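# Tuck chair under desk and park cart in bay

## Task

Slide the office chair fully beneath the desk so it finishes upright and level with every wheel on the floor; then roll the utility cart into the yellow-taped bay so that all four of its wheels sit inside the tape lines (touching the tape does not count), its load still aboard and nothing overhanging its edges. The robot must not tip over or finish leaning, and both results must stay in place without the robot holding them.

## Robot and tools

Robot: a Hello Robot Stretch 4 with one arm. It has an omni-wheel base, a lift that rides up a mast, a telescoping arm pointing forward, a three-joint wrist (yaw, pitch, roll) and a two-finger gripper. It stands about 1.6 m tall; the base rim reaches at most 0.23 m from the base origin. Loose objects may occasionally get nudged by outside forces.

Frames: the base frame sits on the floor below the base centre, x ahead, y to the left, z up. hand_pose, a point between the open fingertips, is reported in this frame and may be slightly wrong; with all wrist joints at zero its axes line up with the base frame. The odometry frame is where the base frame was when the scene began.

execute_actions: argument "actions" is a list holding one action or none (empty just reports state and images). "cameras" picks which images come back: head_camera, head_left_camera, head_right_camera, wrist_camera, or "all"; omitted/null means all, [] means none. An action holds "base", "joints" or both, plus optional "pace" and "contact_limits"; or only {"end_of_arm": "enable_torque"}, which re-powers a wrist or gripper motor that shut itself off. All motions in an action begin together.
- "base": exactly one key, each a relative move from where the base last reported itself. translate_m: straight drive in metres, positive forward, -2 to 2. strafe_m: sideways metres, positive left, -2 to 2. rotate_rad: turn in place, radians, positive counter-clockwise seen from above, -3.2 to 3.2.
- "joints": absolute targets by name. lift_m 0 to 1.2 m; arm_m 0 to 0.55 m extension; wrist_yaw_rad -1.134 to 4.276 (0 forward, positive left, 3.14 stowed; above 3.4 the arm may block it); wrist_pitch_rad -1.117 to 4.259 (0 level, 1.57 pointing down); wrist_roll_rad -1.117 to 4.259 (positive turns clockwise viewed from behind); gripper_m -0.038 to 0.141 m fingertip gap (negative squeezes tips together). Done tolerances: lift and arm ±0.004, yaw and roll ±0.02, pitch ±0.05, gripper ±0.004. Out-of-range joint targets are clipped and flagged; any other bad value or unknown key rejects the call with no motion.
- "pace": slow, default, fast or max; base speeds 0.1/0.3/0.4/0.6 m/s and turns 1/2/3/4 rad/s, further capped when the lift is above 0.2 (down to 0.3 m/s and 1 rad/s at 1.2).
- "contact_limits": {"arm_m": value} from 0 (gentlest) to 0.75 (strongest), default 0.5, sets how hard the arm may push before stopping.
One action lasts at most 15 s. Anything you omit may keep driving toward its previous target without the status showing it. If a result reports a stop, remaining motion calls in that same reply are skipped.

wait: {"seconds": 0 to 10}; commands nothing and returns state and images. zoom_image: {"camera", "region": [x0, y0, x1, y1]} in pixels of that camera's latest full image, top-left origin, at most 504x504. finished_scene: {"scene": number}; ends the scene for good once the robot has held the last command, and reports success. Replying without a tool call ends everything.

Results: base_status and joint_status give how each motion ended: done (for the base this only means wheels turned the commanded amount), off_target (resting away from target, possibly still pushing), contact_stop_at_<key> (blocked; that part goes slack, so a lift may sag or the base roll), limit_stop_at_<name>, time_out, torque_fault. limit_stop_at_tilt means a lean beyond 6 degrees: lift, arm and wheels go slack until it eases. limit_stop_at_own_body means a joint nearly hit the robot; move it away. on_its_own lists what wasn't commanded; "held at" shows a held target, not the actual position. lidar_m: 12 distances from base origin, 30-degree sectors, first straight ahead, counter-clockwise (4th left, 7th behind, 10th right); "-" is nothing seen or closer than 0.25 m; it sees from about 0.15 m up, so tabletops register, but may miss glass, thin legs and things behind. wrist_depth_mm: 7x7 median depths, 100 to 2000 mm, row by row from top left. base_odometry counts wheel rotation, so slip reads as motion; heading -3.142 to 3.142, positive left. If turned_by_wheels and turned_by_imu differ by over about 0.1 rad, expect a collision or slip and a heading error of roughly their difference. base_tilt in degrees, forward and right positive, with a fixed offset up to 1.5. motor_effort in percent, positive toward larger joint values, bracket is the peak; wheel_0..2 positive means turning the base right. Efforts carry fixed bias and noise.

Gripper: close below the object's width to hold; a firm grip shows in gripper effort, a light one may not. Stuck fingertips on a surface: raise the lift. A wrist motor pushed to its maximum (pressing the gripper into something, or over ~2 kg held level) faults and goes limp until enable_torque.

Cameras: head_camera on the mast top looking forward and down (rotate the base to look around); head_left_camera and head_right_camera are steeper fisheyes that also show base and arm; wrist_camera looks along the fingers, tips near the image bottom.

Cautions: to unfold at the start, send lift_m 0.4 with wrist_yaw_rad 0 together. Avoid driving or turning with over 1 kg held and arm_m above 0.2, especially at fast paces. Pushing or pulling steadily with a raised gripper or a high contact limit can tip the robot. Avoid dropping things, slamming, hard impacts and shoving hard; don't let the cart's load fall. The robot keeps holding its last command while you think, so leave it in a safe state.

Each tool is called after "Emit:" by a JSON object that holds its "api" and its "payload", one argument or row to a line.

## Session

Emit:
{"api": "execute_actions", "payload": {
  "actions": []
}}

Scene clock: 0.00 s.
base_odometry: x=+0.000 y=+0.000 heading=+0.000 (m, m, rad; odometry frame)
turned_by_wheels: +0.000 (rad since the last result)
turned_by_imu: +0.000 (rad since the last result)
base_tilt: forward=+0.8 right=-0.3 (deg)
lidar_m: 0.81 0.74 0.77 0.99 2.28 1.35 1.37 1.08 1.18 0.97 0.94 1.17
base_status: not commanded
joint_positions: lift_m=+0.146 arm_m=-0.001 wrist_yaw_rad=+3.215 wrist_pitch_rad=+0.008 wrist_roll_rad=-0.015 gripper_m=+0.057
joint_status: not commanded
motor_effort: lift_m=+20 arm_m=+0 wrist_yaw_rad=+1 wrist_pitch_rad=-8 wrist_roll_rad=-1 gripper_m=-3 wheel_0=+0 wheel_1=+0 wheel_2=+0 (%)
hand_pose: x=-0.1239 y=+0.0661 z=+0.3223 quat_wxyz=(-0.037, -0.004, -0.007, +0.999) (m; base frame)
wrist_depth_mm: - - 135 - - - - / - - 131 1756 1576 - - / - - 134 234 - - - / - 140 138 - - - - / 186 1255 - 1921 1430 1661 - / 190 1098 200 1078 197 1138 1138 / 190 723 809 - 842 732 768
pictures: head_camera, head_left_camera, head_right_camera, wrist_camera
Images, in order (width x height): head_camera 420x560, head_left_camera 420x672, head_right_camera 420x672, wrist_camera 616x392.

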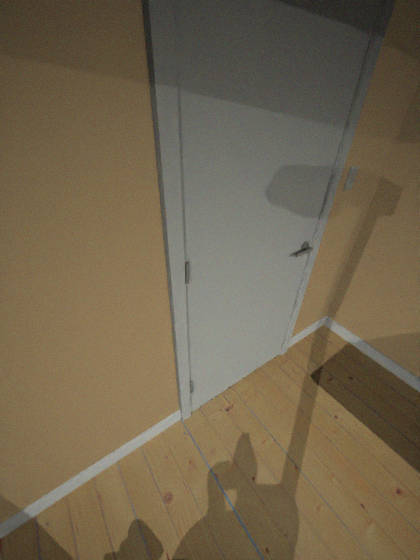

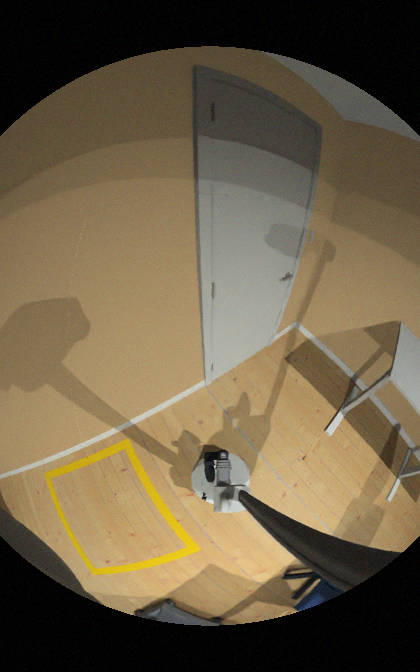

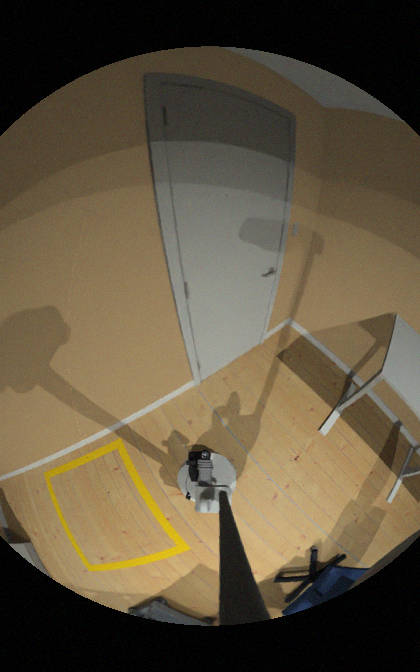

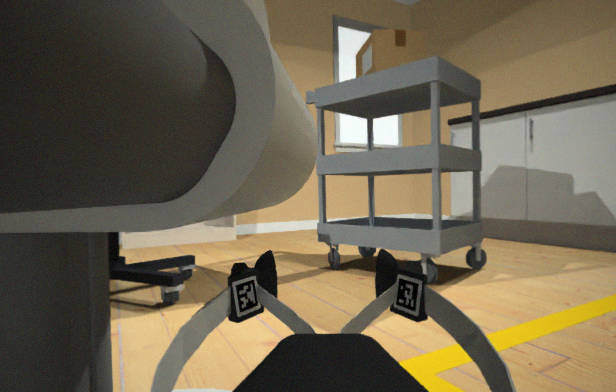

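Emit:
{"api": "execute_actions", "payload": {
  "actions": [
    {"base":{"rotate_rad":-2.0}}
  ]
}}

Emit:
{"api": "execute_actions", "payload": {
  "actions": [
    {"base":{"rotate_rad":-1.3}}
  ]
}}

Scene clock: 7.27 s.
base_odometry: x=+0.000 y=+0.000 heading=-2.000 (m, m, rad; odometry frame)
turned_by_wheels: -2.000 (rad since the last result)
turned_by_imu: -2.039 (rad since the last result)
base_tilt: forward=+0.8 right=-0.2 (deg)
lidar_m: 1.34 0.93 0.96 1.06 0.78 0.75 0.81 1.10 2.36 1.33 1.40 1.10
base_status: done
joint_positions: lift_m=+0.146 arm_m=-0.001 wrist_yaw_rad=+3.215 wrist_pitch_rad=+0.008 wrist_roll_rad=-0.015 gripper_m=+0.057
joint_status: not commanded
motor_effort: lift_m=+19(19) arm_m=-1(1) wrist_yaw_rad=-2(0) wrist_pitch_rad=-7(8) wrist_roll_rad=-1(1) gripper_m=-2(3) wheel_0=-1(3) wheel_1=-1(10) wheel_2=-2(7) (%)
hand_pose: x=-0.1239 y=+0.0661 z=+0.3223 quat_wxyz=(-0.037, -0.004, -0.007, +0.999) (m; base frame)
wrist_depth_mm: - - 135 1025 866 750 668 / - - 131 976 878 759 668 / - - 135 234 891 759 668 / - 139 139 991 878 768 676 / 186 1464 1281 1008 866 759 676 / 190 1078 200 991 198 750 676 / 190 723 809 - 820 715 676
pictures: head_camera, head_left_camera, head_right_camera, wrist_camera
Images, in order (width x height): head_camera 420x560, head_left_camera 420x672, head_right_camera 420x672, wrist_camera 616x392.

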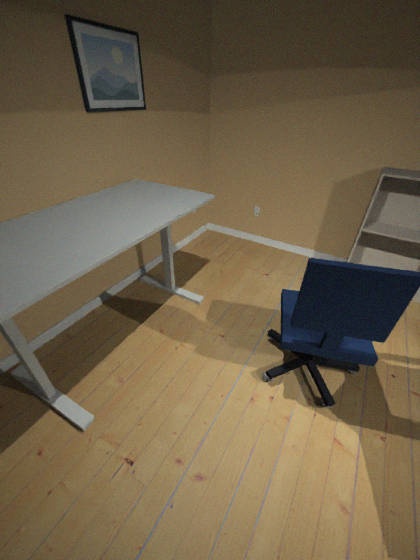

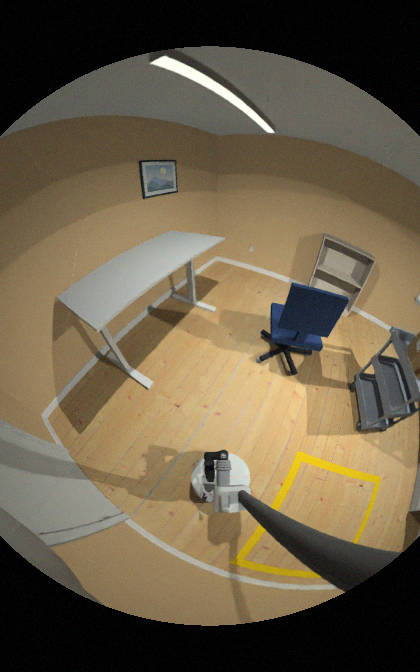

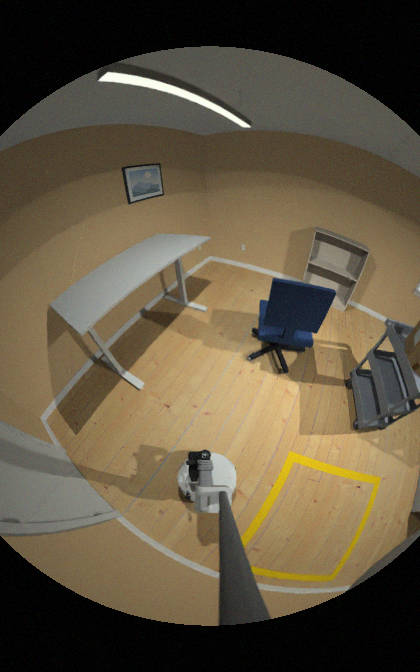

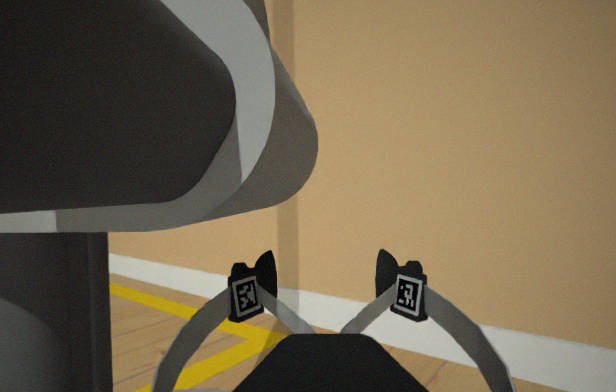

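Scene clock: 9.17 s.
base_odometry: x=+0.000 y=+0.000 heading=+2.983 (m, m, rad; odometry frame)
turned_by_wheels: -1.300 (rad since the last result)
turned_by_imu: -1.325 (rad since the last result)
base_tilt: forward=+0.7 right=-0.3 (deg)
lidar_m: 1.34 1.12 1.07 1.07 0.96 1.56 0.85 0.74 0.74 0.88 1.60 2.35
base_status: done
joint_positions: lift_m=+0.146 arm_m=-0.001 wrist_yaw_rad=+3.215 wrist_pitch_rad=+0.008 wrist_roll_rad=-0.015 gripper_m=+0.057
joint_status: not commanded
motor_effort: lift_m=+20(20) arm_m=+0(1) wrist_yaw_rad=+0(2) wrist_pitch_rad=-8(7) wrist_roll_rad=+0(1) gripper_m=-2(2) wheel_0=+2(1) wheel_1=+1(5) wheel_2=+1(5) (%)
hand_pose: x=-0.1239 y=+0.0661 z=+0.3223 quat_wxyz=(-0.037, -0.004, -0.007, +0.999) (m; base frame)
wrist_depth_mm: - - 135 1118 1366 1661 1464 / - - 131 1118 1397 1708 1499 / - - 134 234 1366 1661 1499 / - 139 139 1098 1336 1708 1499 / 186 809 946 1118 1281 1618 1499 / 190 842 200 1060 197 1138 1138 / 190 723 809 - 842 732 778
pictures: head_camera, head_left_camera, head_right_camera, wrist_camera
Images, in order (width x height): head_camera 420x560, head_left_camera 420x672, head_right_camera 420x672, wrist_camera 616x392.

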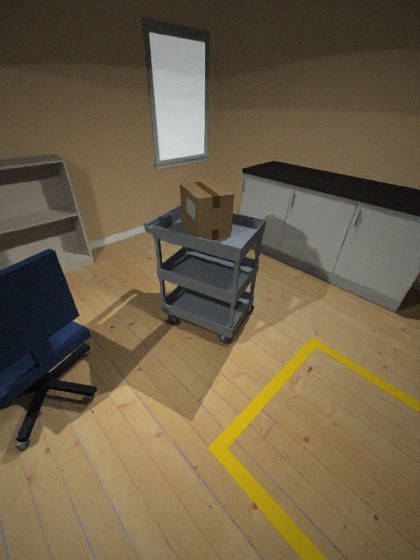

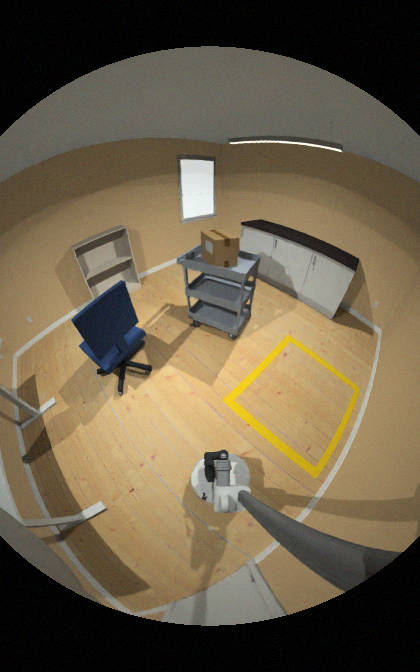

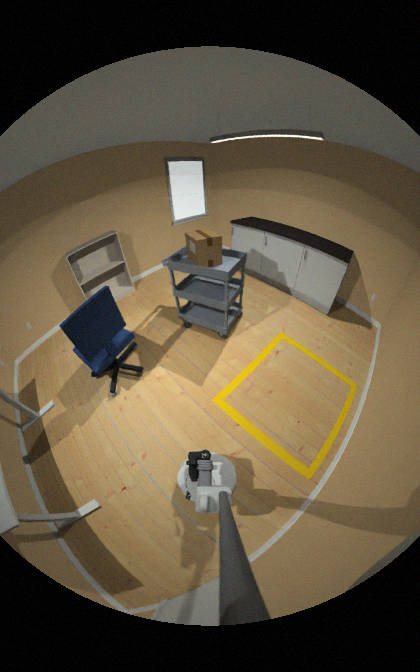

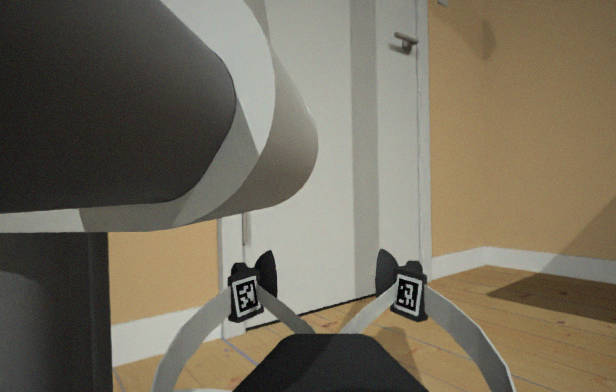

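Emit:
{"api": "execute_actions", "payload": {
  "actions": [
    {"base":{"rotate_rad":1.06},"joints":{"lift_m":0.45,"wrist_yaw_rad":0,"gripper_m":0.12}}
  ],
  "cameras": []
}}

Emit:
{"api": "execute_actions", "payload": {
  "actions": [
    {"base":{"strafe_m":-0.35}}
  ]
}}

Scene clock: 75.97 s.
base_odometry: x=+0.000 y=+0.000 heading=-2.240 (m, m, rad; odometry frame)
turned_by_wheels: +1.060 (rad since the last result)
turned_by_imu: +1.080 (rad since the last result)
base_tilt: forward=+0.8 right=-0.3 (deg)
lidar_m: 1.09 1.05 0.93 1.43 0.85 0.75 0.77 0.89 1.63 2.36 1.33 1.13
base_status: done
joint_positions: lift_m=+0.450 arm_m=-0.001 wrist_yaw_rad=+0.001 wrist_pitch_rad=+0.008 wrist_roll_rad=-0.015 gripper_m=+0.120
joint_status: all done
motor_effort: lift_m=+23(23) arm_m=+0(1) wrist_yaw_rad=-2(7) wrist_pitch_rad=-6(8) wrist_roll_rad=-1(1) gripper_m=+0(5) wheel_0=-2(3) wheel_1=-1(3) wheel_2=-1(9) (%)
hand_pose: x=+0.4587 y=-0.0872 z=+0.6257 quat_wxyz=(+1.000, -0.007, +0.004, +0.000) (m; base frame)
wrist_depth_mm: 1756 - - - - - - / 1618 - - - 854 854 - / 1537 1661 - - 854 854 - / 1756 - - - 854 866 - / 1756 - - - 1182 854 - / 1708 1921 217 - 878 854 1808 / 1464 1366 1464 - 1118 1098 1366
pictures: none
No camera images: the call's "cameras" was empty. Leave "cameras" out to get every camera's image.

Scene clock: 78.47 s.
base_odometry: x=-0.274 y=+0.217 heading=-2.240 (m, m, rad; odometry frame)
turned_by_wheels: +0.000 (rad since the last result)
turned_by_imu: +0.001 (rad since the last result)
base_tilt: forward=+1.0 right=-0.2 (deg)
lidar_m: 1.04 1.44 1.25 1.67 0.98 0.85 0.87 1.02 1.81 2.03 1.03 1.26
base_status: done
joint_positions: lift_m=+0.450 arm_m=-0.001 wrist_yaw_rad=+0.000 wrist_pitch_rad=+0.008 wrist_roll_rad=-0.015 gripper_m=+0.120
joint_status: not commanded
motor_effort: lift_m=+22(23) arm_m=-1(1) wrist_yaw_rad=-1(3) wrist_pitch_rad=-7(7) wrist_roll_rad=-1(1) gripper_m=-1(1) wheel_0=+0(4) wheel_1=+0(10) wheel_2=+0(2) (%)
hand_pose: x=+0.4587 y=-0.0873 z=+0.6258 quat_wxyz=(+1.000, -0.007, +0.004, +0.000) (m; base frame)
wrist_depth_mm: - - - - - - - / - - - 878 878 - - / 1708 - 878 866 866 - - / 1921 - 878 866 866 - - / 1921 - - 891 - - - / 1863 - 217 878 878 1708 1983 / 1464 1336 1430 - 1499 1308 1366
pictures: head_camera, head_left_camera, head_right_camera, wrist_camera
Images, in order (width x height): head_camera 420x560, head_left_camera 420x672, head_right_camera 420x672, wrist_camera 616x392.

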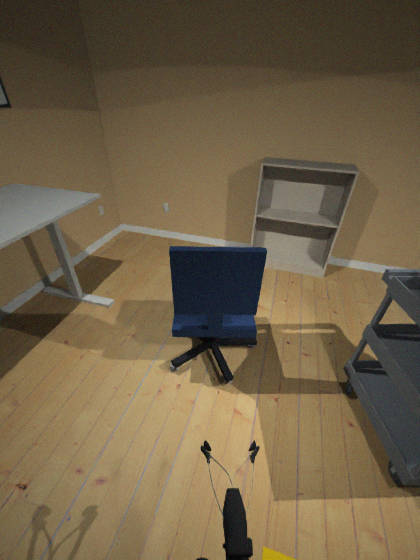

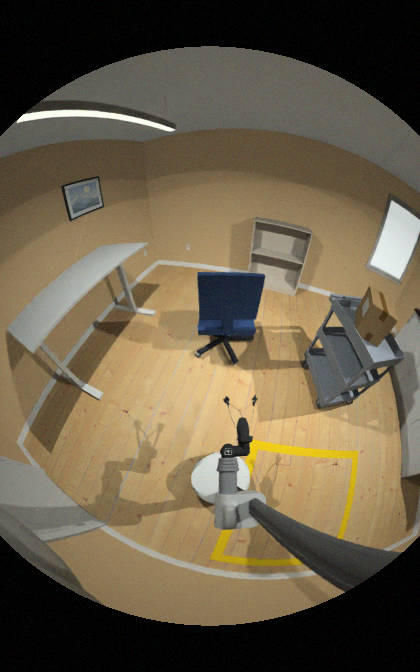

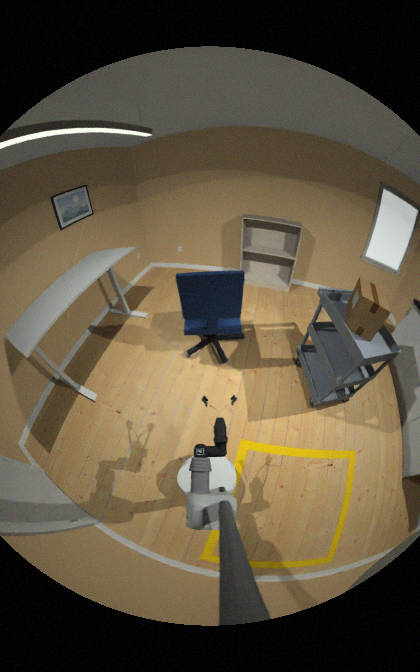

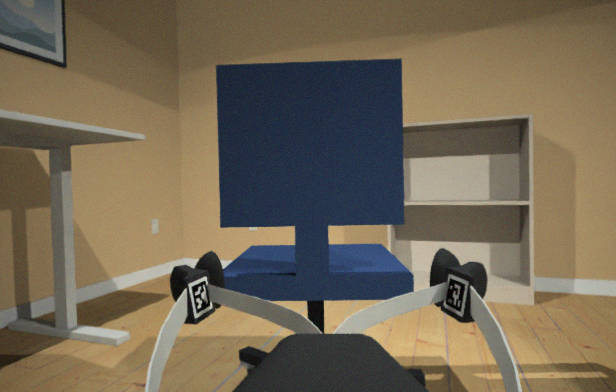

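Emit:
{"api": "execute_actions", "payload": {
  "actions": [
    {"base":{"translate_m":0.45},"joints":{"lift_m":0.375,"gripper_m":0.14}}
  ],
  "cameras": ["wrist_camera","head_camera"]
}}

Scene clock: 91.90 s.
base_odometry: x=-0.554 y=-0.136 heading=-2.240 (m, m, rad; odometry frame)
turned_by_wheels: +0.000 (rad since the last result)
turned_by_imu: -0.002 (rad since the last result)
base_tilt: forward=+0.7 right=-0.1 (deg)
lidar_m: 0.60 0.67 1.13 1.15 1.45 1.28 1.30 1.53 2.12 0.88 0.91 0.67
base_status: done
joint_positions: lift_m=+0.375 arm_m=-0.001 wrist_yaw_rad=+0.000 wrist_pitch_rad=+0.008 wrist_roll_rad=-0.015 gripper_m=+0.140
joint_status: all done
motor_effort: lift_m=+17(19) arm_m=-1(1) wrist_yaw_rad=-1(2) wrist_pitch_rad=-7(6) wrist_roll_rad=-1(1) gripper_m=+0(0) wheel_0=+0(10) wheel_1=-1(3) wheel_2=+2(9) (%)
hand_pose: x=+0.4587 y=-0.0873 z=+0.5512 quat_wxyz=(+1.000, -0.007, +0.004, +0.000) (m; base frame)
wrist_depth_mm: 1921 427 427 418 418 1921 1863 / 1921 433 427 421 415 1808 1808 / 1983 430 427 424 421 1863 1863 / 1921 433 433 427 421 1921 1808 / 1921 - 809 430 759 1921 1808 / 1808 439 430 430 424 421 1618 / 1229 1138 1118 - 427 1098 1229
pictures: head_camera, wrist_camera
Images, in order (width x height): head_camera 420x560, wrist_camera 616x392.

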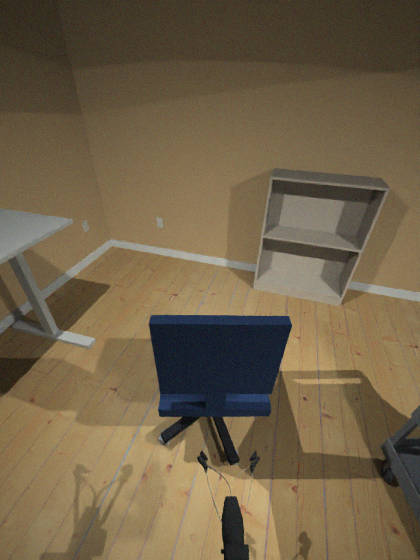

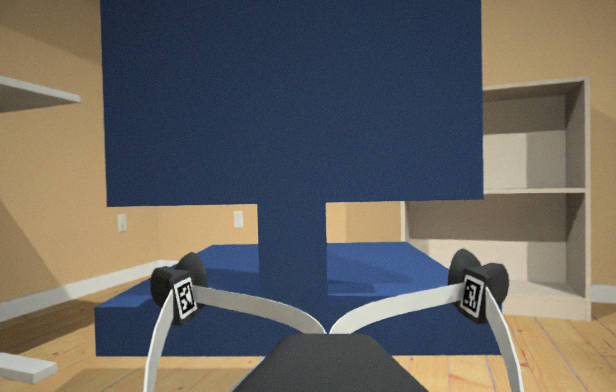

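Emit:
{"api": "execute_actions", "payload": {
  "actions": [
    {"base":{"strafe_m":0.04}}
  ],
  "cameras": []
}}

Emit:
{"api": "execute_actions", "payload": {
  "actions": [
    {"base":{"translate_m":0.2},"pace":"slow"}
  ],
  "cameras": ["wrist_camera","head_left_camera"]
}}

Scene clock: 102.67 s.
base_odometry: x=-0.522 y=-0.161 heading=-2.240 (m, m, rad; odometry frame)
turned_by_wheels: +0.000 (rad since the last result)
turned_by_imu: +0.000 (rad since the last result)
base_tilt: forward=+0.8 right=-0.2 (deg)
lidar_m: 0.63 1.27 1.08 1.11 1.46 1.27 1.30 1.51 2.17 0.92 0.97 0.63
base_status: done
joint_positions: lift_m=+0.375 arm_m=-0.001 wrist_yaw_rad=+0.000 wrist_pitch_rad=+0.008 wrist_roll_rad=-0.015 gripper_m=+0.140
joint_status: not commanded
motor_effort: lift_m=+17(17) arm_m=+0(1) wrist_yaw_rad=-1(1) wrist_pitch_rad=-7(8) wrist_roll_rad=-1(2) gripper_m=+0(1) wheel_0=-1(6) wheel_1=-1(8) wheel_2=+1(1) (%)
hand_pose: x=+0.4587 y=-0.0873 z=+0.5512 quat_wxyz=(+1.000, -0.007, +0.004, +0.000) (m; base frame)
wrist_depth_mm: 1921 - 424 421 415 413 1863 / 1808 - 424 421 418 415 1808 / 1921 - 427 424 421 415 1808 / 1921 - 430 427 421 418 1808 / 1921 - 798 427 750 1921 1808 / 1756 1618 430 427 424 418 1618 / 1229 1205 1118 - 424 1098 1205
pictures: none
No camera images: the call's "cameras" was empty. Leave "cameras" out to get every camera's image.

Scene clock: 105.97 s.
base_odometry: x=-0.646 y=-0.318 heading=-2.240 (m, m, rad; odometry frame)
turned_by_wheels: +0.000 (rad since the last result)
turned_by_imu: -0.001 (rad since the last result)
base_tilt: forward=+0.8 right=-0.3 (deg)
lidar_m: 0.44 0.45 1.03 1.05 1.66 1.47 1.48 1.73 2.24 0.91 0.96 0.42
base_status: done
joint_positions: lift_m=+0.375 arm_m=-0.001 wrist_yaw_rad=+0.000 wrist_pitch_rad=+0.008 wrist_roll_rad=-0.015 gripper_m=+0.140
joint_status: not commanded
motor_effort: lift_m=+17(17) arm_m=+0(1) wrist_yaw_rad=-3(3) wrist_pitch_rad=-7(9) wrist_roll_rad=-1(1) gripper_m=+1(0) wheel_0=+2(6) wheel_1=+2(2) wheel_2=-1(7) (%)
hand_pose: x=+0.4587 y=-0.0873 z=+0.5512 quat_wxyz=(+1.000, -0.007, +0.004, +0.000) (m; base frame)
wrist_depth_mm: 229 226 224 222 220 217 217 / 229 227 225 223 221 219 218 / 230 228 226 224 222 220 219 / 231 229 227 224 223 220 220 / 1863 - - 226 564 1708 1661 / 1708 397 359 226 225 343 1464 / 296 291 290 - 283 279 278
pictures: head_left_camera, wrist_camera
Images, in order (width x height): head_left_camera 420x672, wrist_camera 616x392.

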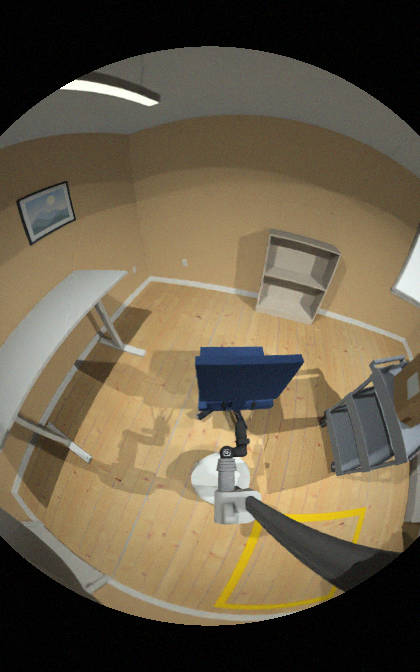

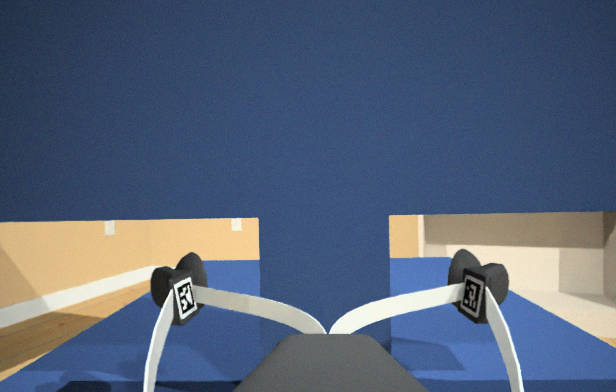

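Emit:
{"api": "execute_actions", "payload": {
  "actions": [
    {"joints":{"arm_m":0.03}}
  ],
  "cameras": []
}}

Emit:
{"api": "execute_actions", "payload": {
  "actions": [
    {"joints":{"gripper_m":0.02}}
  ],
  "cameras": ["wrist_camera"]
}}

Scene clock: 117.73 s.
base_odometry: x=-0.646 y=-0.318 heading=-2.240 (m, m, rad; odometry frame)
turned_by_wheels: +0.000 (rad since the last result)
turned_by_imu: +0.000 (rad since the last result)
base_tilt: forward=+0.7 right=-0.1 (deg)
lidar_m: 0.43 0.45 1.04 1.04 1.66 1.46 1.48 1.73 2.23 0.91 0.95 0.42
base_status: not commanded
joint_positions: lift_m=+0.375 arm_m=+0.029 wrist_yaw_rad=+0.000 wrist_pitch_rad=+0.008 wrist_roll_rad=-0.015 gripper_m=+0.140
joint_status: all done
motor_effort: lift_m=+17(17) arm_m=+6(9) wrist_yaw_rad=-1(1) wrist_pitch_rad=-7(7) wrist_roll_rad=-1(1) gripper_m=+0(0) wheel_0=+2(2) wheel_1=+2(2) wheel_2=-1(1) (%)
hand_pose: x=+0.4884 y=-0.0874 z=+0.5512 quat_wxyz=(+1.000, -0.007, +0.004, +0.000) (m; base frame)
wrist_depth_mm: 198 196 195 193 191 190 188 / 199 198 195 194 191 190 189 / 200 198 196 194 193 191 190 / 200 198 196 195 193 191 190 / 1863 - - 196 195 1708 1618 / 1756 394 201 196 195 342 1499 / 294 290 289 - 282 278 278
pictures: none
No camera images: the call's "cameras" was empty. Leave "cameras" out to get every camera's image.

Scene clock: 119.90 s.
base_odometry: x=-0.646 y=-0.318 heading=-2.240 (m, m, rad; odometry frame)
turned_by_wheels: +0.000 (rad since the last result)
turned_by_imu: +0.000 (rad since the last result)
base_tilt: forward=+0.8 right=-0.3 (deg)
lidar_m: 0.43 0.45 1.02 1.04 1.67 1.47 1.49 1.74 2.23 0.91 0.95 0.41
base_status: not commanded
joint_positions: lift_m=+0.375 arm_m=+0.030 wrist_yaw_rad=+0.005 wrist_pitch_rad=+0.008 wrist_roll_rad=-0.015 gripper_m=+0.020
joint_status: all done
on_its_own: wrist_yaw_rad is at rest, and its effort (-16) is outside its rest range (-13 to +13)
motor_effort: lift_m=+17(17) arm_m=-1(6) wrist_yaw_rad=-16(19) wrist_pitch_rad=-10(9) wrist_roll_rad=-1(0) gripper_m=-24(23) wheel_0=-1(2) wheel_1=+1(2) wheel_2=+6(6) (%)
hand_pose: x=+0.4899 y=-0.0859 z=+0.5510 quat_wxyz=(+1.000, -0.007, +0.004, +0.003) (m; base frame)
wrist_depth_mm: 186 184 182 180 179 176 175 / 186 185 182 181 179 177 176 / 187 185 183 181 180 178 177 / 189 186 183 182 180 179 177 / 1863 - - 182 182 1708 1618 / 1756 477 184 183 182 176 1464 / 294 274 290 - 251 279 259
pictures: wrist_camera
Images, in order (width x height): wrist_camera 616x392.

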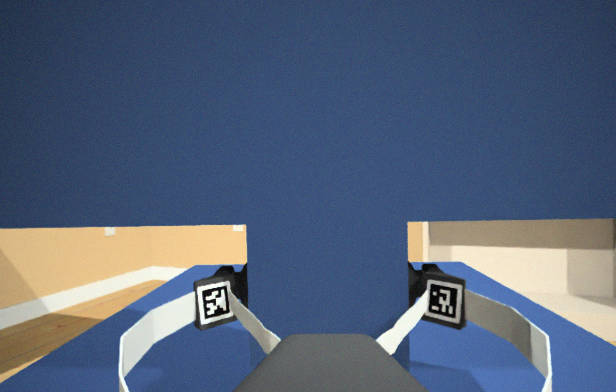

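Emit:
{"api": "execute_actions", "payload": {
  "actions": [
    {"base":{"rotate_rad":0.3},"pace":"slow"}
  ],
  "cameras": ["head_left_camera"]
}}

Scene clock: 130.17 s.
base_odometry: x=-0.646 y=-0.318 heading=-1.940 (m, m, rad; odometry frame)
turned_by_wheels: +0.300 (rad since the last result)
turned_by_imu: +0.304 (rad since the last result)
base_tilt: forward=+0.9 right=-0.2 (deg)
lidar_m: 0.43 1.07 1.03 1.12 1.51 1.47 1.58 2.24 0.91 0.91 0.52 0.42
base_status: done
joint_positions: lift_m=+0.375 arm_m=+0.030 wrist_yaw_rad=+0.000 wrist_pitch_rad=+0.008 wrist_roll_rad=-0.015 gripper_m=+0.020
joint_status: not commanded
motor_effort: lift_m=+17(17) arm_m=+0(0) wrist_yaw_rad=+1(63) wrist_pitch_rad=-7(9) wrist_roll_rad=+0(3) gripper_m=-3(23) wheel_0=-1(14) wheel_1=-1(6) wheel_2=-1(15) (%)
hand_pose: x=+0.4895 y=-0.0875 z=+0.5513 quat_wxyz=(+1.000, -0.007, +0.004, +0.000) (m; base frame)
wrist_depth_mm: 1499 1756 198 375 - 1808 1618 / 1060 1182 199 370 - 1808 1618 / 1537 1756 200 366 - 1808 1618 / 1537 1808 201 375 - 1863 1618 / 1537 1808 - 379 - 1808 1618 / 1499 1708 1576 213 189 407 399 / 1308 1255 319 - 301 256 277
pictures: head_left_camera
Images, in order (width x height): head_left_camera 420x672.

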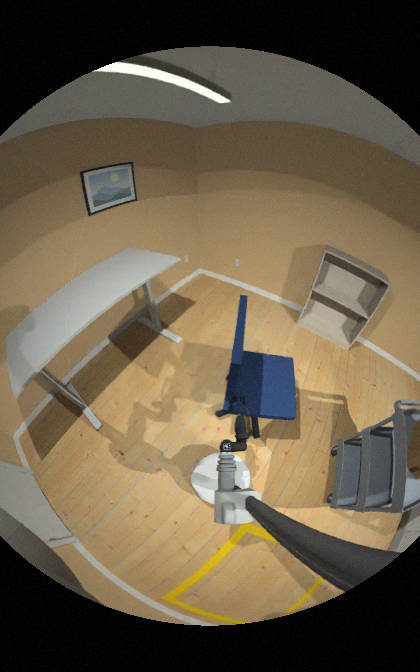

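Emit:
{"api": "execute_actions", "payload": {
  "actions": [
    {"joints":{"gripper_m":0.14}}
  ]
}}

Scene clock: 144.17 s.
base_odometry: x=-0.646 y=-0.318 heading=-1.940 (m, m, rad; odometry frame)
turned_by_wheels: +0.000 (rad since the last result)
turned_by_imu: +0.000 (rad since the last result)
base_tilt: forward=+0.6 right=-0.3 (deg)
lidar_m: 0.41 1.06 1.03 1.11 1.49 1.46 1.57 2.25 0.93 0.92 0.55 0.41
base_status: not commanded
joint_positions: lift_m=+0.375 arm_m=+0.030 wrist_yaw_rad=+0.000 wrist_pitch_rad=+0.008 wrist_roll_rad=-0.015 gripper_m=+0.140
joint_status: all done
motor_effort: lift_m=+17(17) arm_m=+0(0) wrist_yaw_rad=+1(1) wrist_pitch_rad=-6(7) wrist_roll_rad=-2(2) gripper_m=+0(1) wheel_0=-1(1) wheel_1=-1(1) wheel_2=-1(1) (%)
hand_pose: x=+0.4895 y=-0.0875 z=+0.5513 quat_wxyz=(+1.000, -0.007, +0.004, +0.000) (m; base frame)
wrist_depth_mm: 1537 1808 - - 569 549 535 / 1060 1229 - - 569 554 539 / 1499 1808 - - 574 554 539 / 1499 1808 - - 580 554 1430 / 1537 1808 - - - 564 1618 / 1537 1618 1576 418 349 342 402 / 1281 1229 1281 - 300 278 276
pictures: head_camera, head_left_camera, head_right_camera, wrist_camera
Images, in order (width x height): head_camera 420x560, head_left_camera 420x672, head_right_camera 420x672, wrist_camera 616x392.

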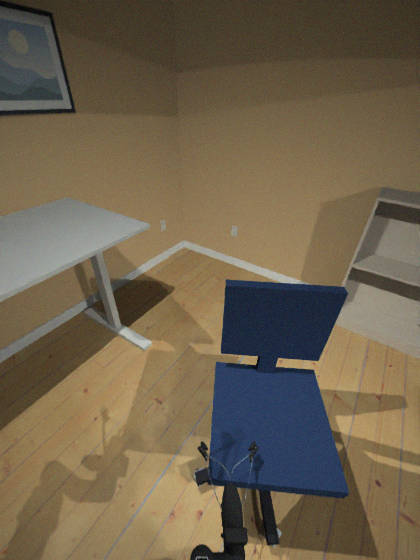

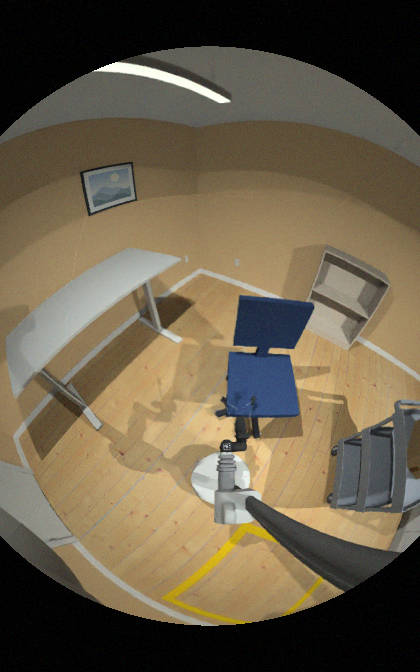

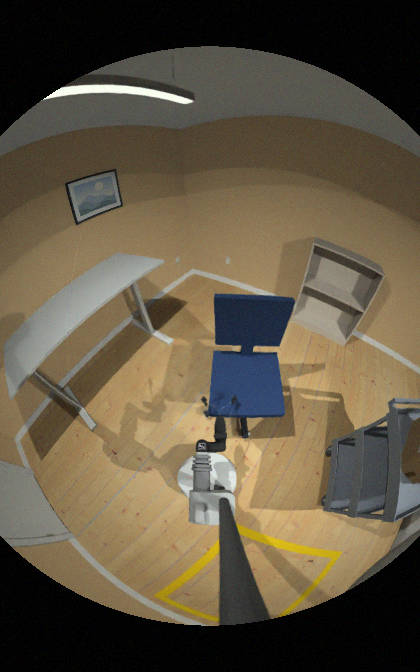

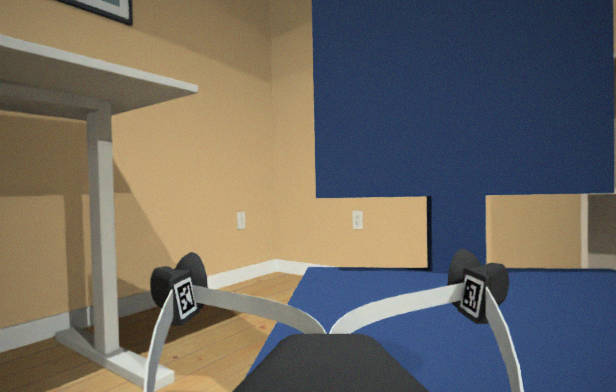

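Emit:
{"api": "wait", "payload": {
  "seconds": 3
}}

Scene clock: 151.73 s.
base_odometry: x=-0.646 y=-0.318 heading=-1.940 (m, m, rad; odometry frame)
turned_by_wheels: +0.000 (rad since the last result)
turned_by_imu: +0.000 (rad since the last result)
base_tilt: forward=+0.9 right=-0.2 (deg)
lidar_m: 0.41 1.06 1.01 1.12 1.50 1.46 1.57 2.24 0.91 0.92 0.54 0.41
base_status: not commanded
joint_positions: lift_m=+0.375 arm_m=+0.030 wrist_yaw_rad=+0.000 wrist_pitch_rad=+0.008 wrist_roll_rad=-0.015 gripper_m=+0.140
joint_status: all done
motor_effort: lift_m=+17(17) arm_m=+0(0) wrist_yaw_rad=-1(1) wrist_pitch_rad=-7(7) wrist_roll_rad=+0(2) gripper_m=-1(1) wheel_0=-1(1) wheel_1=-1(1) wheel_2=-1(1) (%)
hand_pose: x=+0.4895 y=-0.0875 z=+0.5513 quat_wxyz=(+1.000, -0.007, +0.004, +0.000) (m; base frame)
wrist_depth_mm: 1537 1808 - - 569 554 539 / 1060 1229 - - 569 554 539 / 1537 1808 - - 569 554 544 / 1537 1863 - - 585 559 1430 / 1537 1808 - - - 564 1661 / 1499 1576 1537 415 349 342 402 / 1281 1205 1281 - 300 278 277
wait: 3.00 s; at rest from the start
pictures: head_camera, head_left_camera, head_right_camera, wrist_camera
Images, in order (width x height): head_camera 420x560, head_left_camera 420x672, head_right_camera 420x672, wrist_camera 616x392.

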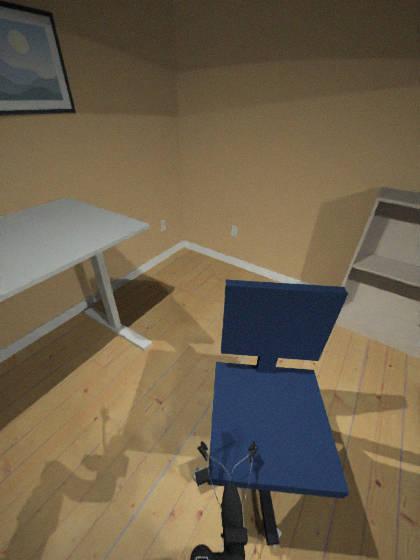

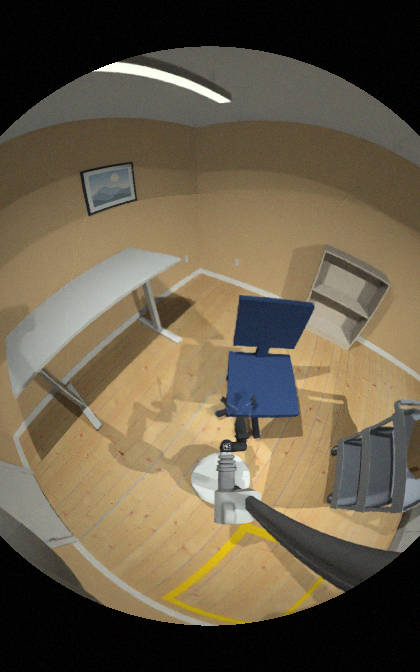

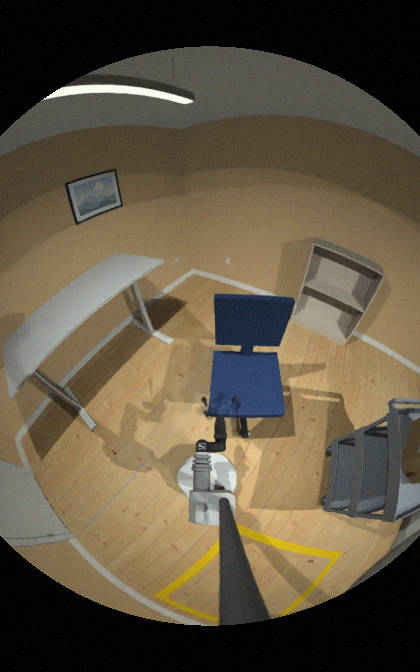

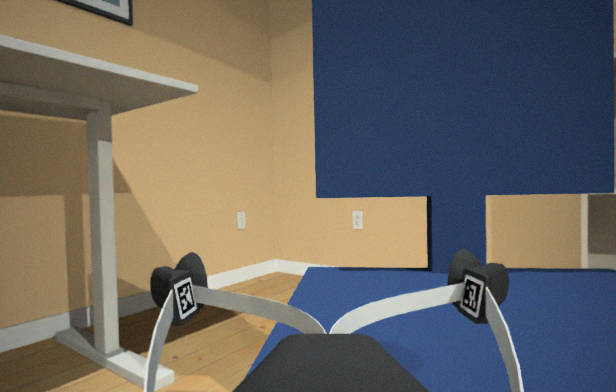

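Emit:
{"api": "execute_actions", "payload": {
  "actions": [
    {"base":{"translate_m":-0.3},"joints":{"arm_m":0}}
  ],
  "cameras": []
}}

Emit:
{"api": "execute_actions", "payload": {
  "actions": [
    {"base":{"strafe_m":-0.16},"joints":{"lift_m":0.125}}
  ],
  "cameras": ["wrist_camera","head_camera"]
}}

Scene clock: 199.40 s.
base_odometry: x=-0.538 y=-0.038 heading=-1.940 (m, m, rad; odometry frame)
turned_by_wheels: +0.000 (rad since the last result)
turned_by_imu: +0.001 (rad since the last result)
base_tilt: forward=+0.6 right=-0.2 (deg)
lidar_m: 0.69 1.23 1.19 1.65 1.25 1.22 1.31 1.88 2.06 0.85 0.98 0.68
base_status: done
joint_positions: lift_m=+0.375 arm_m=+0.001 wrist_yaw_rad=+0.000 wrist_pitch_rad=+0.008 wrist_roll_rad=-0.015 gripper_m=+0.140
joint_status: all done
motor_effort: lift_m=+17(17) arm_m=-6(4) wrist_yaw_rad=+2(0) wrist_pitch_rad=-7(6) wrist_roll_rad=-1(1) gripper_m=+0(1) wheel_0=-1(4) wheel_1=-1(9) wheel_2=-1(10) (%)
hand_pose: x=+0.4604 y=-0.0875 z=+0.5513 quat_wxyz=(+1.000, -0.007, +0.004, +0.000) (m; base frame)
wrist_depth_mm: 1661 1983 - - - 1983 1808 / 1182 1863 - - 891 866 1756 / 1661 1863 - - 891 866 1756 / 1661 1921 - - 891 - 1808 / 1661 1921 - - 759 741 1756 / 1618 1661 1464 484 466 452 445 / 1308 1281 1281 - 683 1160 1160
pictures: none
No camera images: the call's "cameras" was empty. Leave "cameras" out to get every camera's image.

Scene clock: 201.50 s.
base_odometry: x=-0.687 y=+0.020 heading=-1.940 (m, m, rad; odometry frame)
turned_by_wheels: +0.000 (rad since the last result)
turned_by_imu: +0.000 (rad since the last result)
base_tilt: forward=+0.8 right=-0.3 (deg)
lidar_m: 0.62 1.38 1.32 1.77 1.35 1.28 1.40 2.00 1.94 0.69 0.81 0.70
base_status: done
joint_positions: lift_m=+0.125 arm_m=+0.001 wrist_yaw_rad=+0.000 wrist_pitch_rad=+0.008 wrist_roll_rad=-0.015 gripper_m=+0.140
joint_status: all done
motor_effort: lift_m=+17(16) arm_m=-6(6) wrist_yaw_rad=+0(1) wrist_pitch_rad=-6(7) wrist_roll_rad=-1(1) gripper_m=-2(1) wheel_0=-1(9) wheel_1=+1(5) wheel_2=+0(0) (%)
hand_pose: x=+0.4604 y=-0.0875 z=+0.3013 quat_wxyz=(+1.000, -0.007, +0.004, +0.000) (m; base frame)
wrist_depth_mm: 1255 1983 - 904 878 1983 1708 / 1708 - - 904 866 1863 1708 / 1756 1661 484 473 455 445 1756 / 1808 - - - - - 1708 / 1708 1808 - 1708 1983 1708 1576 / 1138 1042 654 683 661 621 1042 / 768 715 634 - 683 640 691
pictures: head_camera, wrist_camera
Images, in order (width x height): head_camera 420x560, wrist_camera 616x392.

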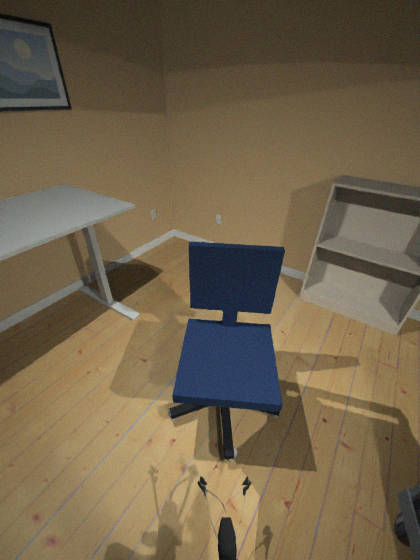

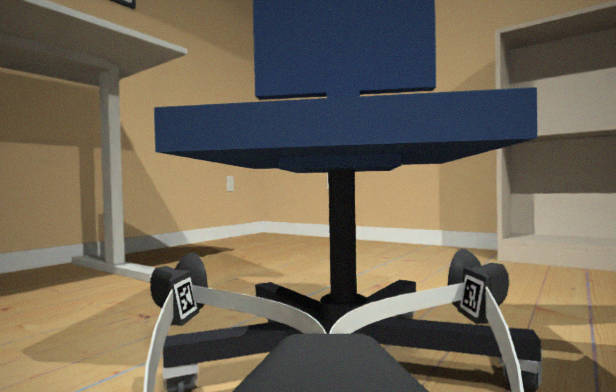

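Emit:
{"api": "execute_actions", "payload": {
  "actions": [
    {"base":{"translate_m":0.31},"joints":{"lift_m":0.085,"arm_m":0.06}}
  ],
  "cameras": ["wrist_camera","head_left_camera"]
}}

Scene clock: 215.83 s.
base_odometry: x=-0.799 y=-0.269 heading=-1.940 (m, m, rad; odometry frame)
turned_by_wheels: +0.000 (rad since the last result)
turned_by_imu: -0.001 (rad since the last result)
base_tilt: forward=+0.7 right=-0.2 (deg)
lidar_m: 0.38 0.43 1.16 1.24 1.64 1.57 1.68 2.16 0.77 0.74 1.86 0.34
base_status: done
joint_positions: lift_m=+0.085 arm_m=+0.059 wrist_yaw_rad=+0.000 wrist_pitch_rad=+0.008 wrist_roll_rad=-0.015 gripper_m=+0.140
joint_status: all done
motor_effort: lift_m=+17(19) arm_m=+6(8) wrist_yaw_rad=+0(1) wrist_pitch_rad=-6(7) wrist_roll_rad=-1(1) gripper_m=-1(1) wheel_0=+0(6) wheel_1=+0(2) wheel_2=+2(7) (%)
hand_pose: x=+0.5183 y=-0.0875 z=+0.2613 quat_wxyz=(+1.000, -0.007, +0.004, +0.000) (m; base frame)
wrist_depth_mm: 205 208 211 213 216 218 220 / 1499 317 285 257 263 298 345 / 1537 1983 - 574 397 1708 1464 / 1537 1983 - - 1863 1756 1464 / 1537 1808 1808 1537 1308 1661 1308 / 1008 891 544 329 312 525 917 / 683 668 591 - 442 591 627
pictures: head_left_camera, wrist_camera
Images, in order (width x height): head_left_camera 420x672, wrist_camera 616x392.

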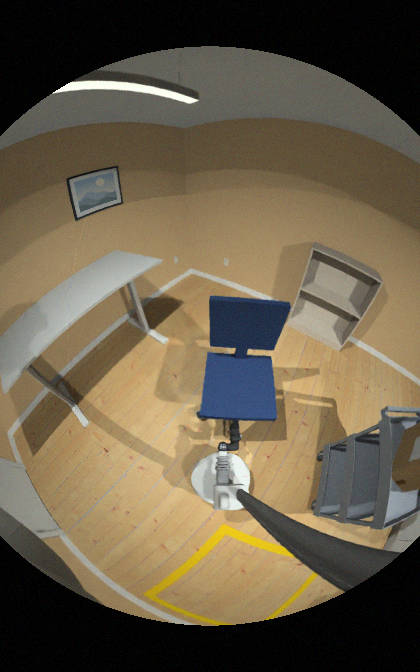

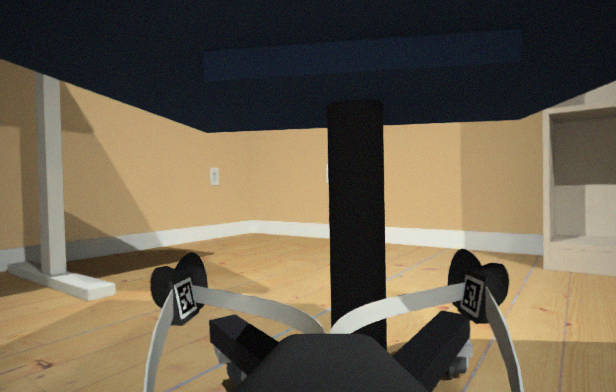

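Emit:
{"api": "execute_actions", "payload": {
  "actions": [
    {"base":{"strafe_m":-0.024},"joints":{"arm_m":0.18},"pace":"slow","contact_limits":{"arm_m":0.2}}
  ],
  "cameras": ["wrist_camera"]
}}

Scene clock: 227.53 s.
base_odometry: x=-0.822 y=-0.261 heading=-1.940 (m, m, rad; odometry frame)
turned_by_wheels: +0.000 (rad since the last result)
turned_by_imu: +0.000 (rad since the last result)
base_tilt: forward=+0.9 right=-0.4 (deg)
lidar_m: 0.33 0.41 1.18 1.28 1.63 1.57 1.69 2.15 0.74 0.74 1.86 0.31
base_status: done
joint_positions: lift_m=+0.085 arm_m=+0.179 wrist_yaw_rad=+0.000 wrist_pitch_rad=+0.008 wrist_roll_rad=-0.015 gripper_m=+0.140
joint_status: all done
motor_effort: lift_m=+17(17) arm_m=+6(5) wrist_yaw_rad=+0(1) wrist_pitch_rad=-7(6) wrist_roll_rad=-1(0) gripper_m=-1(1) wheel_0=+3(5) wheel_1=-1(5) wheel_2=+0(2) (%)
contact_limits: arm_m 0.2
hand_pose: x=+0.6383 y=-0.0875 z=+0.2613 quat_wxyz=(+1.000, -0.007, +0.004, +0.000) (m; base frame)
wrist_depth_mm: 206 165 167 168 171 173 222 / 1118 320 257 193 239 343 351 / 1576 1863 - 194 1808 1618 1366 / 1576 1863 - 195 1808 1618 1397 / 1397 1756 1808 196 1499 1499 1255 / 976 891 820 192 202 778 904 / 676 627 640 - 691 452 634
pictures: wrist_camera
Images, in order (width x height): wrist_camera 616x392.

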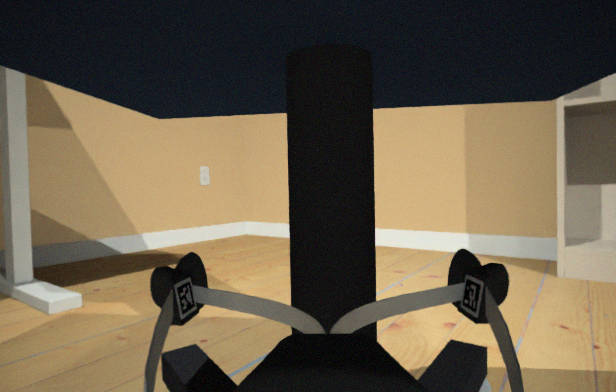

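Emit:
{"api": "execute_actions", "payload": {
  "actions": [
    {"joints":{"gripper_m":0.0}}
  ],
  "cameras": ["wrist_camera"]
}}

Scene clock: 234.23 s.
base_odometry: x=-0.822 y=-0.261 heading=-1.940 (m, m, rad; odometry frame)
turned_by_wheels: +0.000 (rad since the last result)
turned_by_imu: +0.000 (rad since the last result)
base_tilt: forward=+0.8 right=-0.2 (deg)
lidar_m: 0.32 0.41 1.18 1.27 1.63 1.55 1.70 2.16 0.73 0.73 1.87 0.32
base_status: not commanded
joint_positions: lift_m=+0.085 arm_m=+0.180 wrist_yaw_rad=+0.001 wrist_pitch_rad=+0.008 wrist_roll_rad=-0.015 gripper_m=+0.000
joint_status: all done
motor_effort: lift_m=+17(17) arm_m=+1(6) wrist_yaw_rad=-5(6) wrist_pitch_rad=-9(9) wrist_roll_rad=+0(1) gripper_m=-23(21) wheel_0=-2(3) wheel_1=-1(1) wheel_2=+3(4) (%)
hand_pose: x=+0.6394 y=-0.0870 z=+0.2611 quat_wxyz=(+1.000, -0.007, +0.004, +0.001) (m; base frame)
wrist_depth_mm: 206 164 166 168 170 172 221 / 1118 317 256 186 239 343 349 / 1576 1863 - 187 1756 1618 1366 / 1576 1921 - 188 1756 1618 1366 / 1430 1808 1808 189 1464 1537 1281 / 976 976 185 190 190 788 917 / 683 627 640 - 647 439 615
pictures: wrist_camera
Images, in order (width x height): wrist_camera 616x392.

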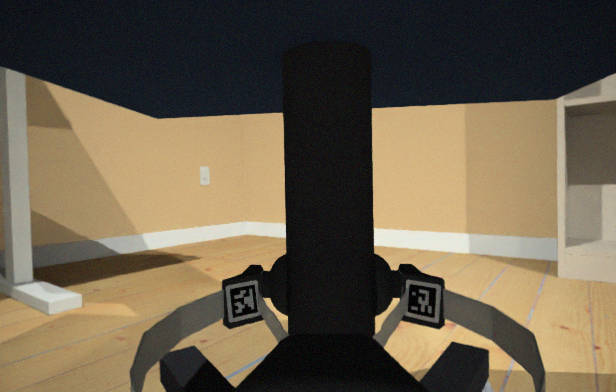

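Emit:
{"api": "execute_actions", "payload": {
  "actions": [
    {"base":{"strafe_m":0.1},"pace":"slow"}
  ],
  "cameras": ["wrist_camera","head_left_camera"]
}}

Scene clock: 247.13 s.
base_odometry: x=-0.729 y=-0.297 heading=-1.942 (m, m, rad; odometry frame)
turned_by_wheels: -0.002 (rad since the last result)
turned_by_imu: -0.005 (rad since the last result)
base_tilt: forward=+0.7 right=-0.1 (deg)
lidar_m: 0.37 0.39 1.10 1.19 1.59 1.52 1.63 2.23 0.83 0.83 1.92 0.31
base_status: done
joint_positions: lift_m=+0.085 arm_m=+0.180 wrist_yaw_rad=-0.017 wrist_pitch_rad=+0.008 wrist_roll_rad=-0.015 gripper_m=+0.000
joint_status: not commanded
on_its_own: wrist_yaw_rad is at rest, and its effort (+48) is outside its rest range (-13 to +13)
motor_effort: lift_m=+17(17) arm_m=+1(1) wrist_yaw_rad=+48(58) wrist_pitch_rad=-7(8) wrist_roll_rad=-1(1) gripper_m=-16(22) wheel_0=-13(21) wheel_1=-2(4) wheel_2=-10(10) (%)
hand_pose: x=+0.6377 y=-0.0923 z=+0.2612 quat_wxyz=(+1.000, -0.007, +0.004, -0.009) (m; base frame)
wrist_depth_mm: 206 166 167 169 170 172 213 / 1118 320 258 187 217 343 349 / 1537 1863 - 188 1808 1661 1464 / 1499 1808 - 190 1808 1661 1430 / 1430 1708 1863 191 198 1576 1336 / 991 976 187 186 182 172 931 / 676 627 544 - 640 455 597
pictures: head_left_camera, wrist_camera
Images, in order (width x height): head_left_camera 420x672, wrist_camera 616x392.

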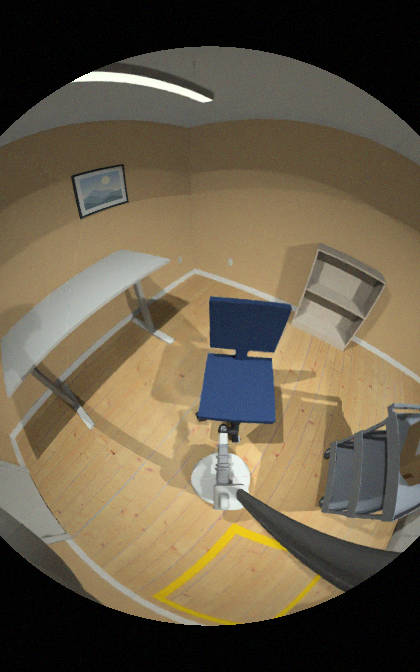

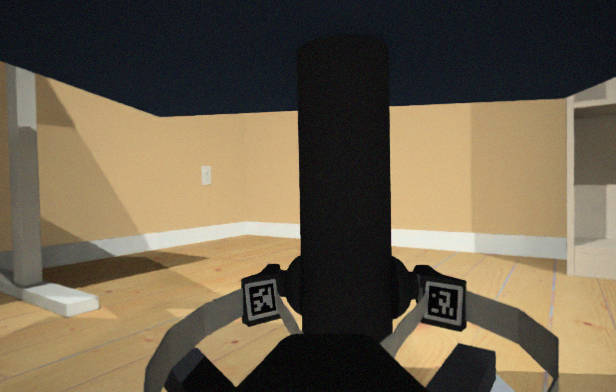

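Emit:
{"api": "execute_actions", "payload": {
  "actions": [
    {"base":{"strafe_m":0.15},"pace":"slow"}
  ],
  "cameras": ["wrist_camera"]
}}

Scene clock: 262.23 s.
base_odometry: x=-0.589 y=-0.351 heading=-1.944 (m, m, rad; odometry frame)
turned_by_wheels: -0.002 (rad since the last result)
turned_by_imu: -0.006 (rad since the last result)
base_tilt: forward=+0.7 right=-0.3 (deg)
lidar_m: 0.36 0.39 0.97 1.03 1.48 1.45 1.55 2.18 0.98 0.99 2.01 0.33
base_status: done
joint_positions: lift_m=+0.085 arm_m=+0.180 wrist_yaw_rad=-0.017 wrist_pitch_rad=+0.008 wrist_roll_rad=-0.015 gripper_m=+0.000
joint_status: not commanded
on_its_own: wrist_yaw_rad is at rest, and its effort (+48) is outside its rest range (-13 to +13)
motor_effort: lift_m=+17(16) arm_m=+1(1) wrist_yaw_rad=+48(64) wrist_pitch_rad=-7(8) wrist_roll_rad=-1(1) gripper_m=-15(19) wheel_0=-14(22) wheel_1=-3(1) wheel_2=-10(12) (%)
hand_pose: x=+0.6377 y=-0.0924 z=+0.2613 quat_wxyz=(+1.000, -0.007, +0.004, -0.009) (m; base frame)
wrist_depth_mm: 207 178 167 168 171 172 221 / 1098 320 258 183 217 343 349 / 1366 1708 - 185 1863 1708 1537 / 1336 1708 - 186 1863 1708 1576 / 1255 1618 1863 188 194 1661 1499 / 1008 976 187 182 180 173 917 / 668 634 654 - 430 603 597
pictures: wrist_camera
Images, in order (width x height): wrist_camera 616x392.

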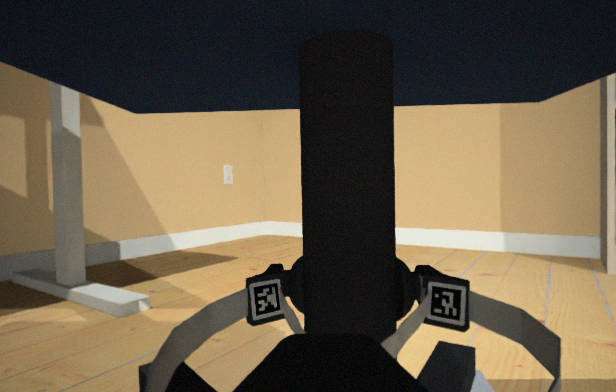

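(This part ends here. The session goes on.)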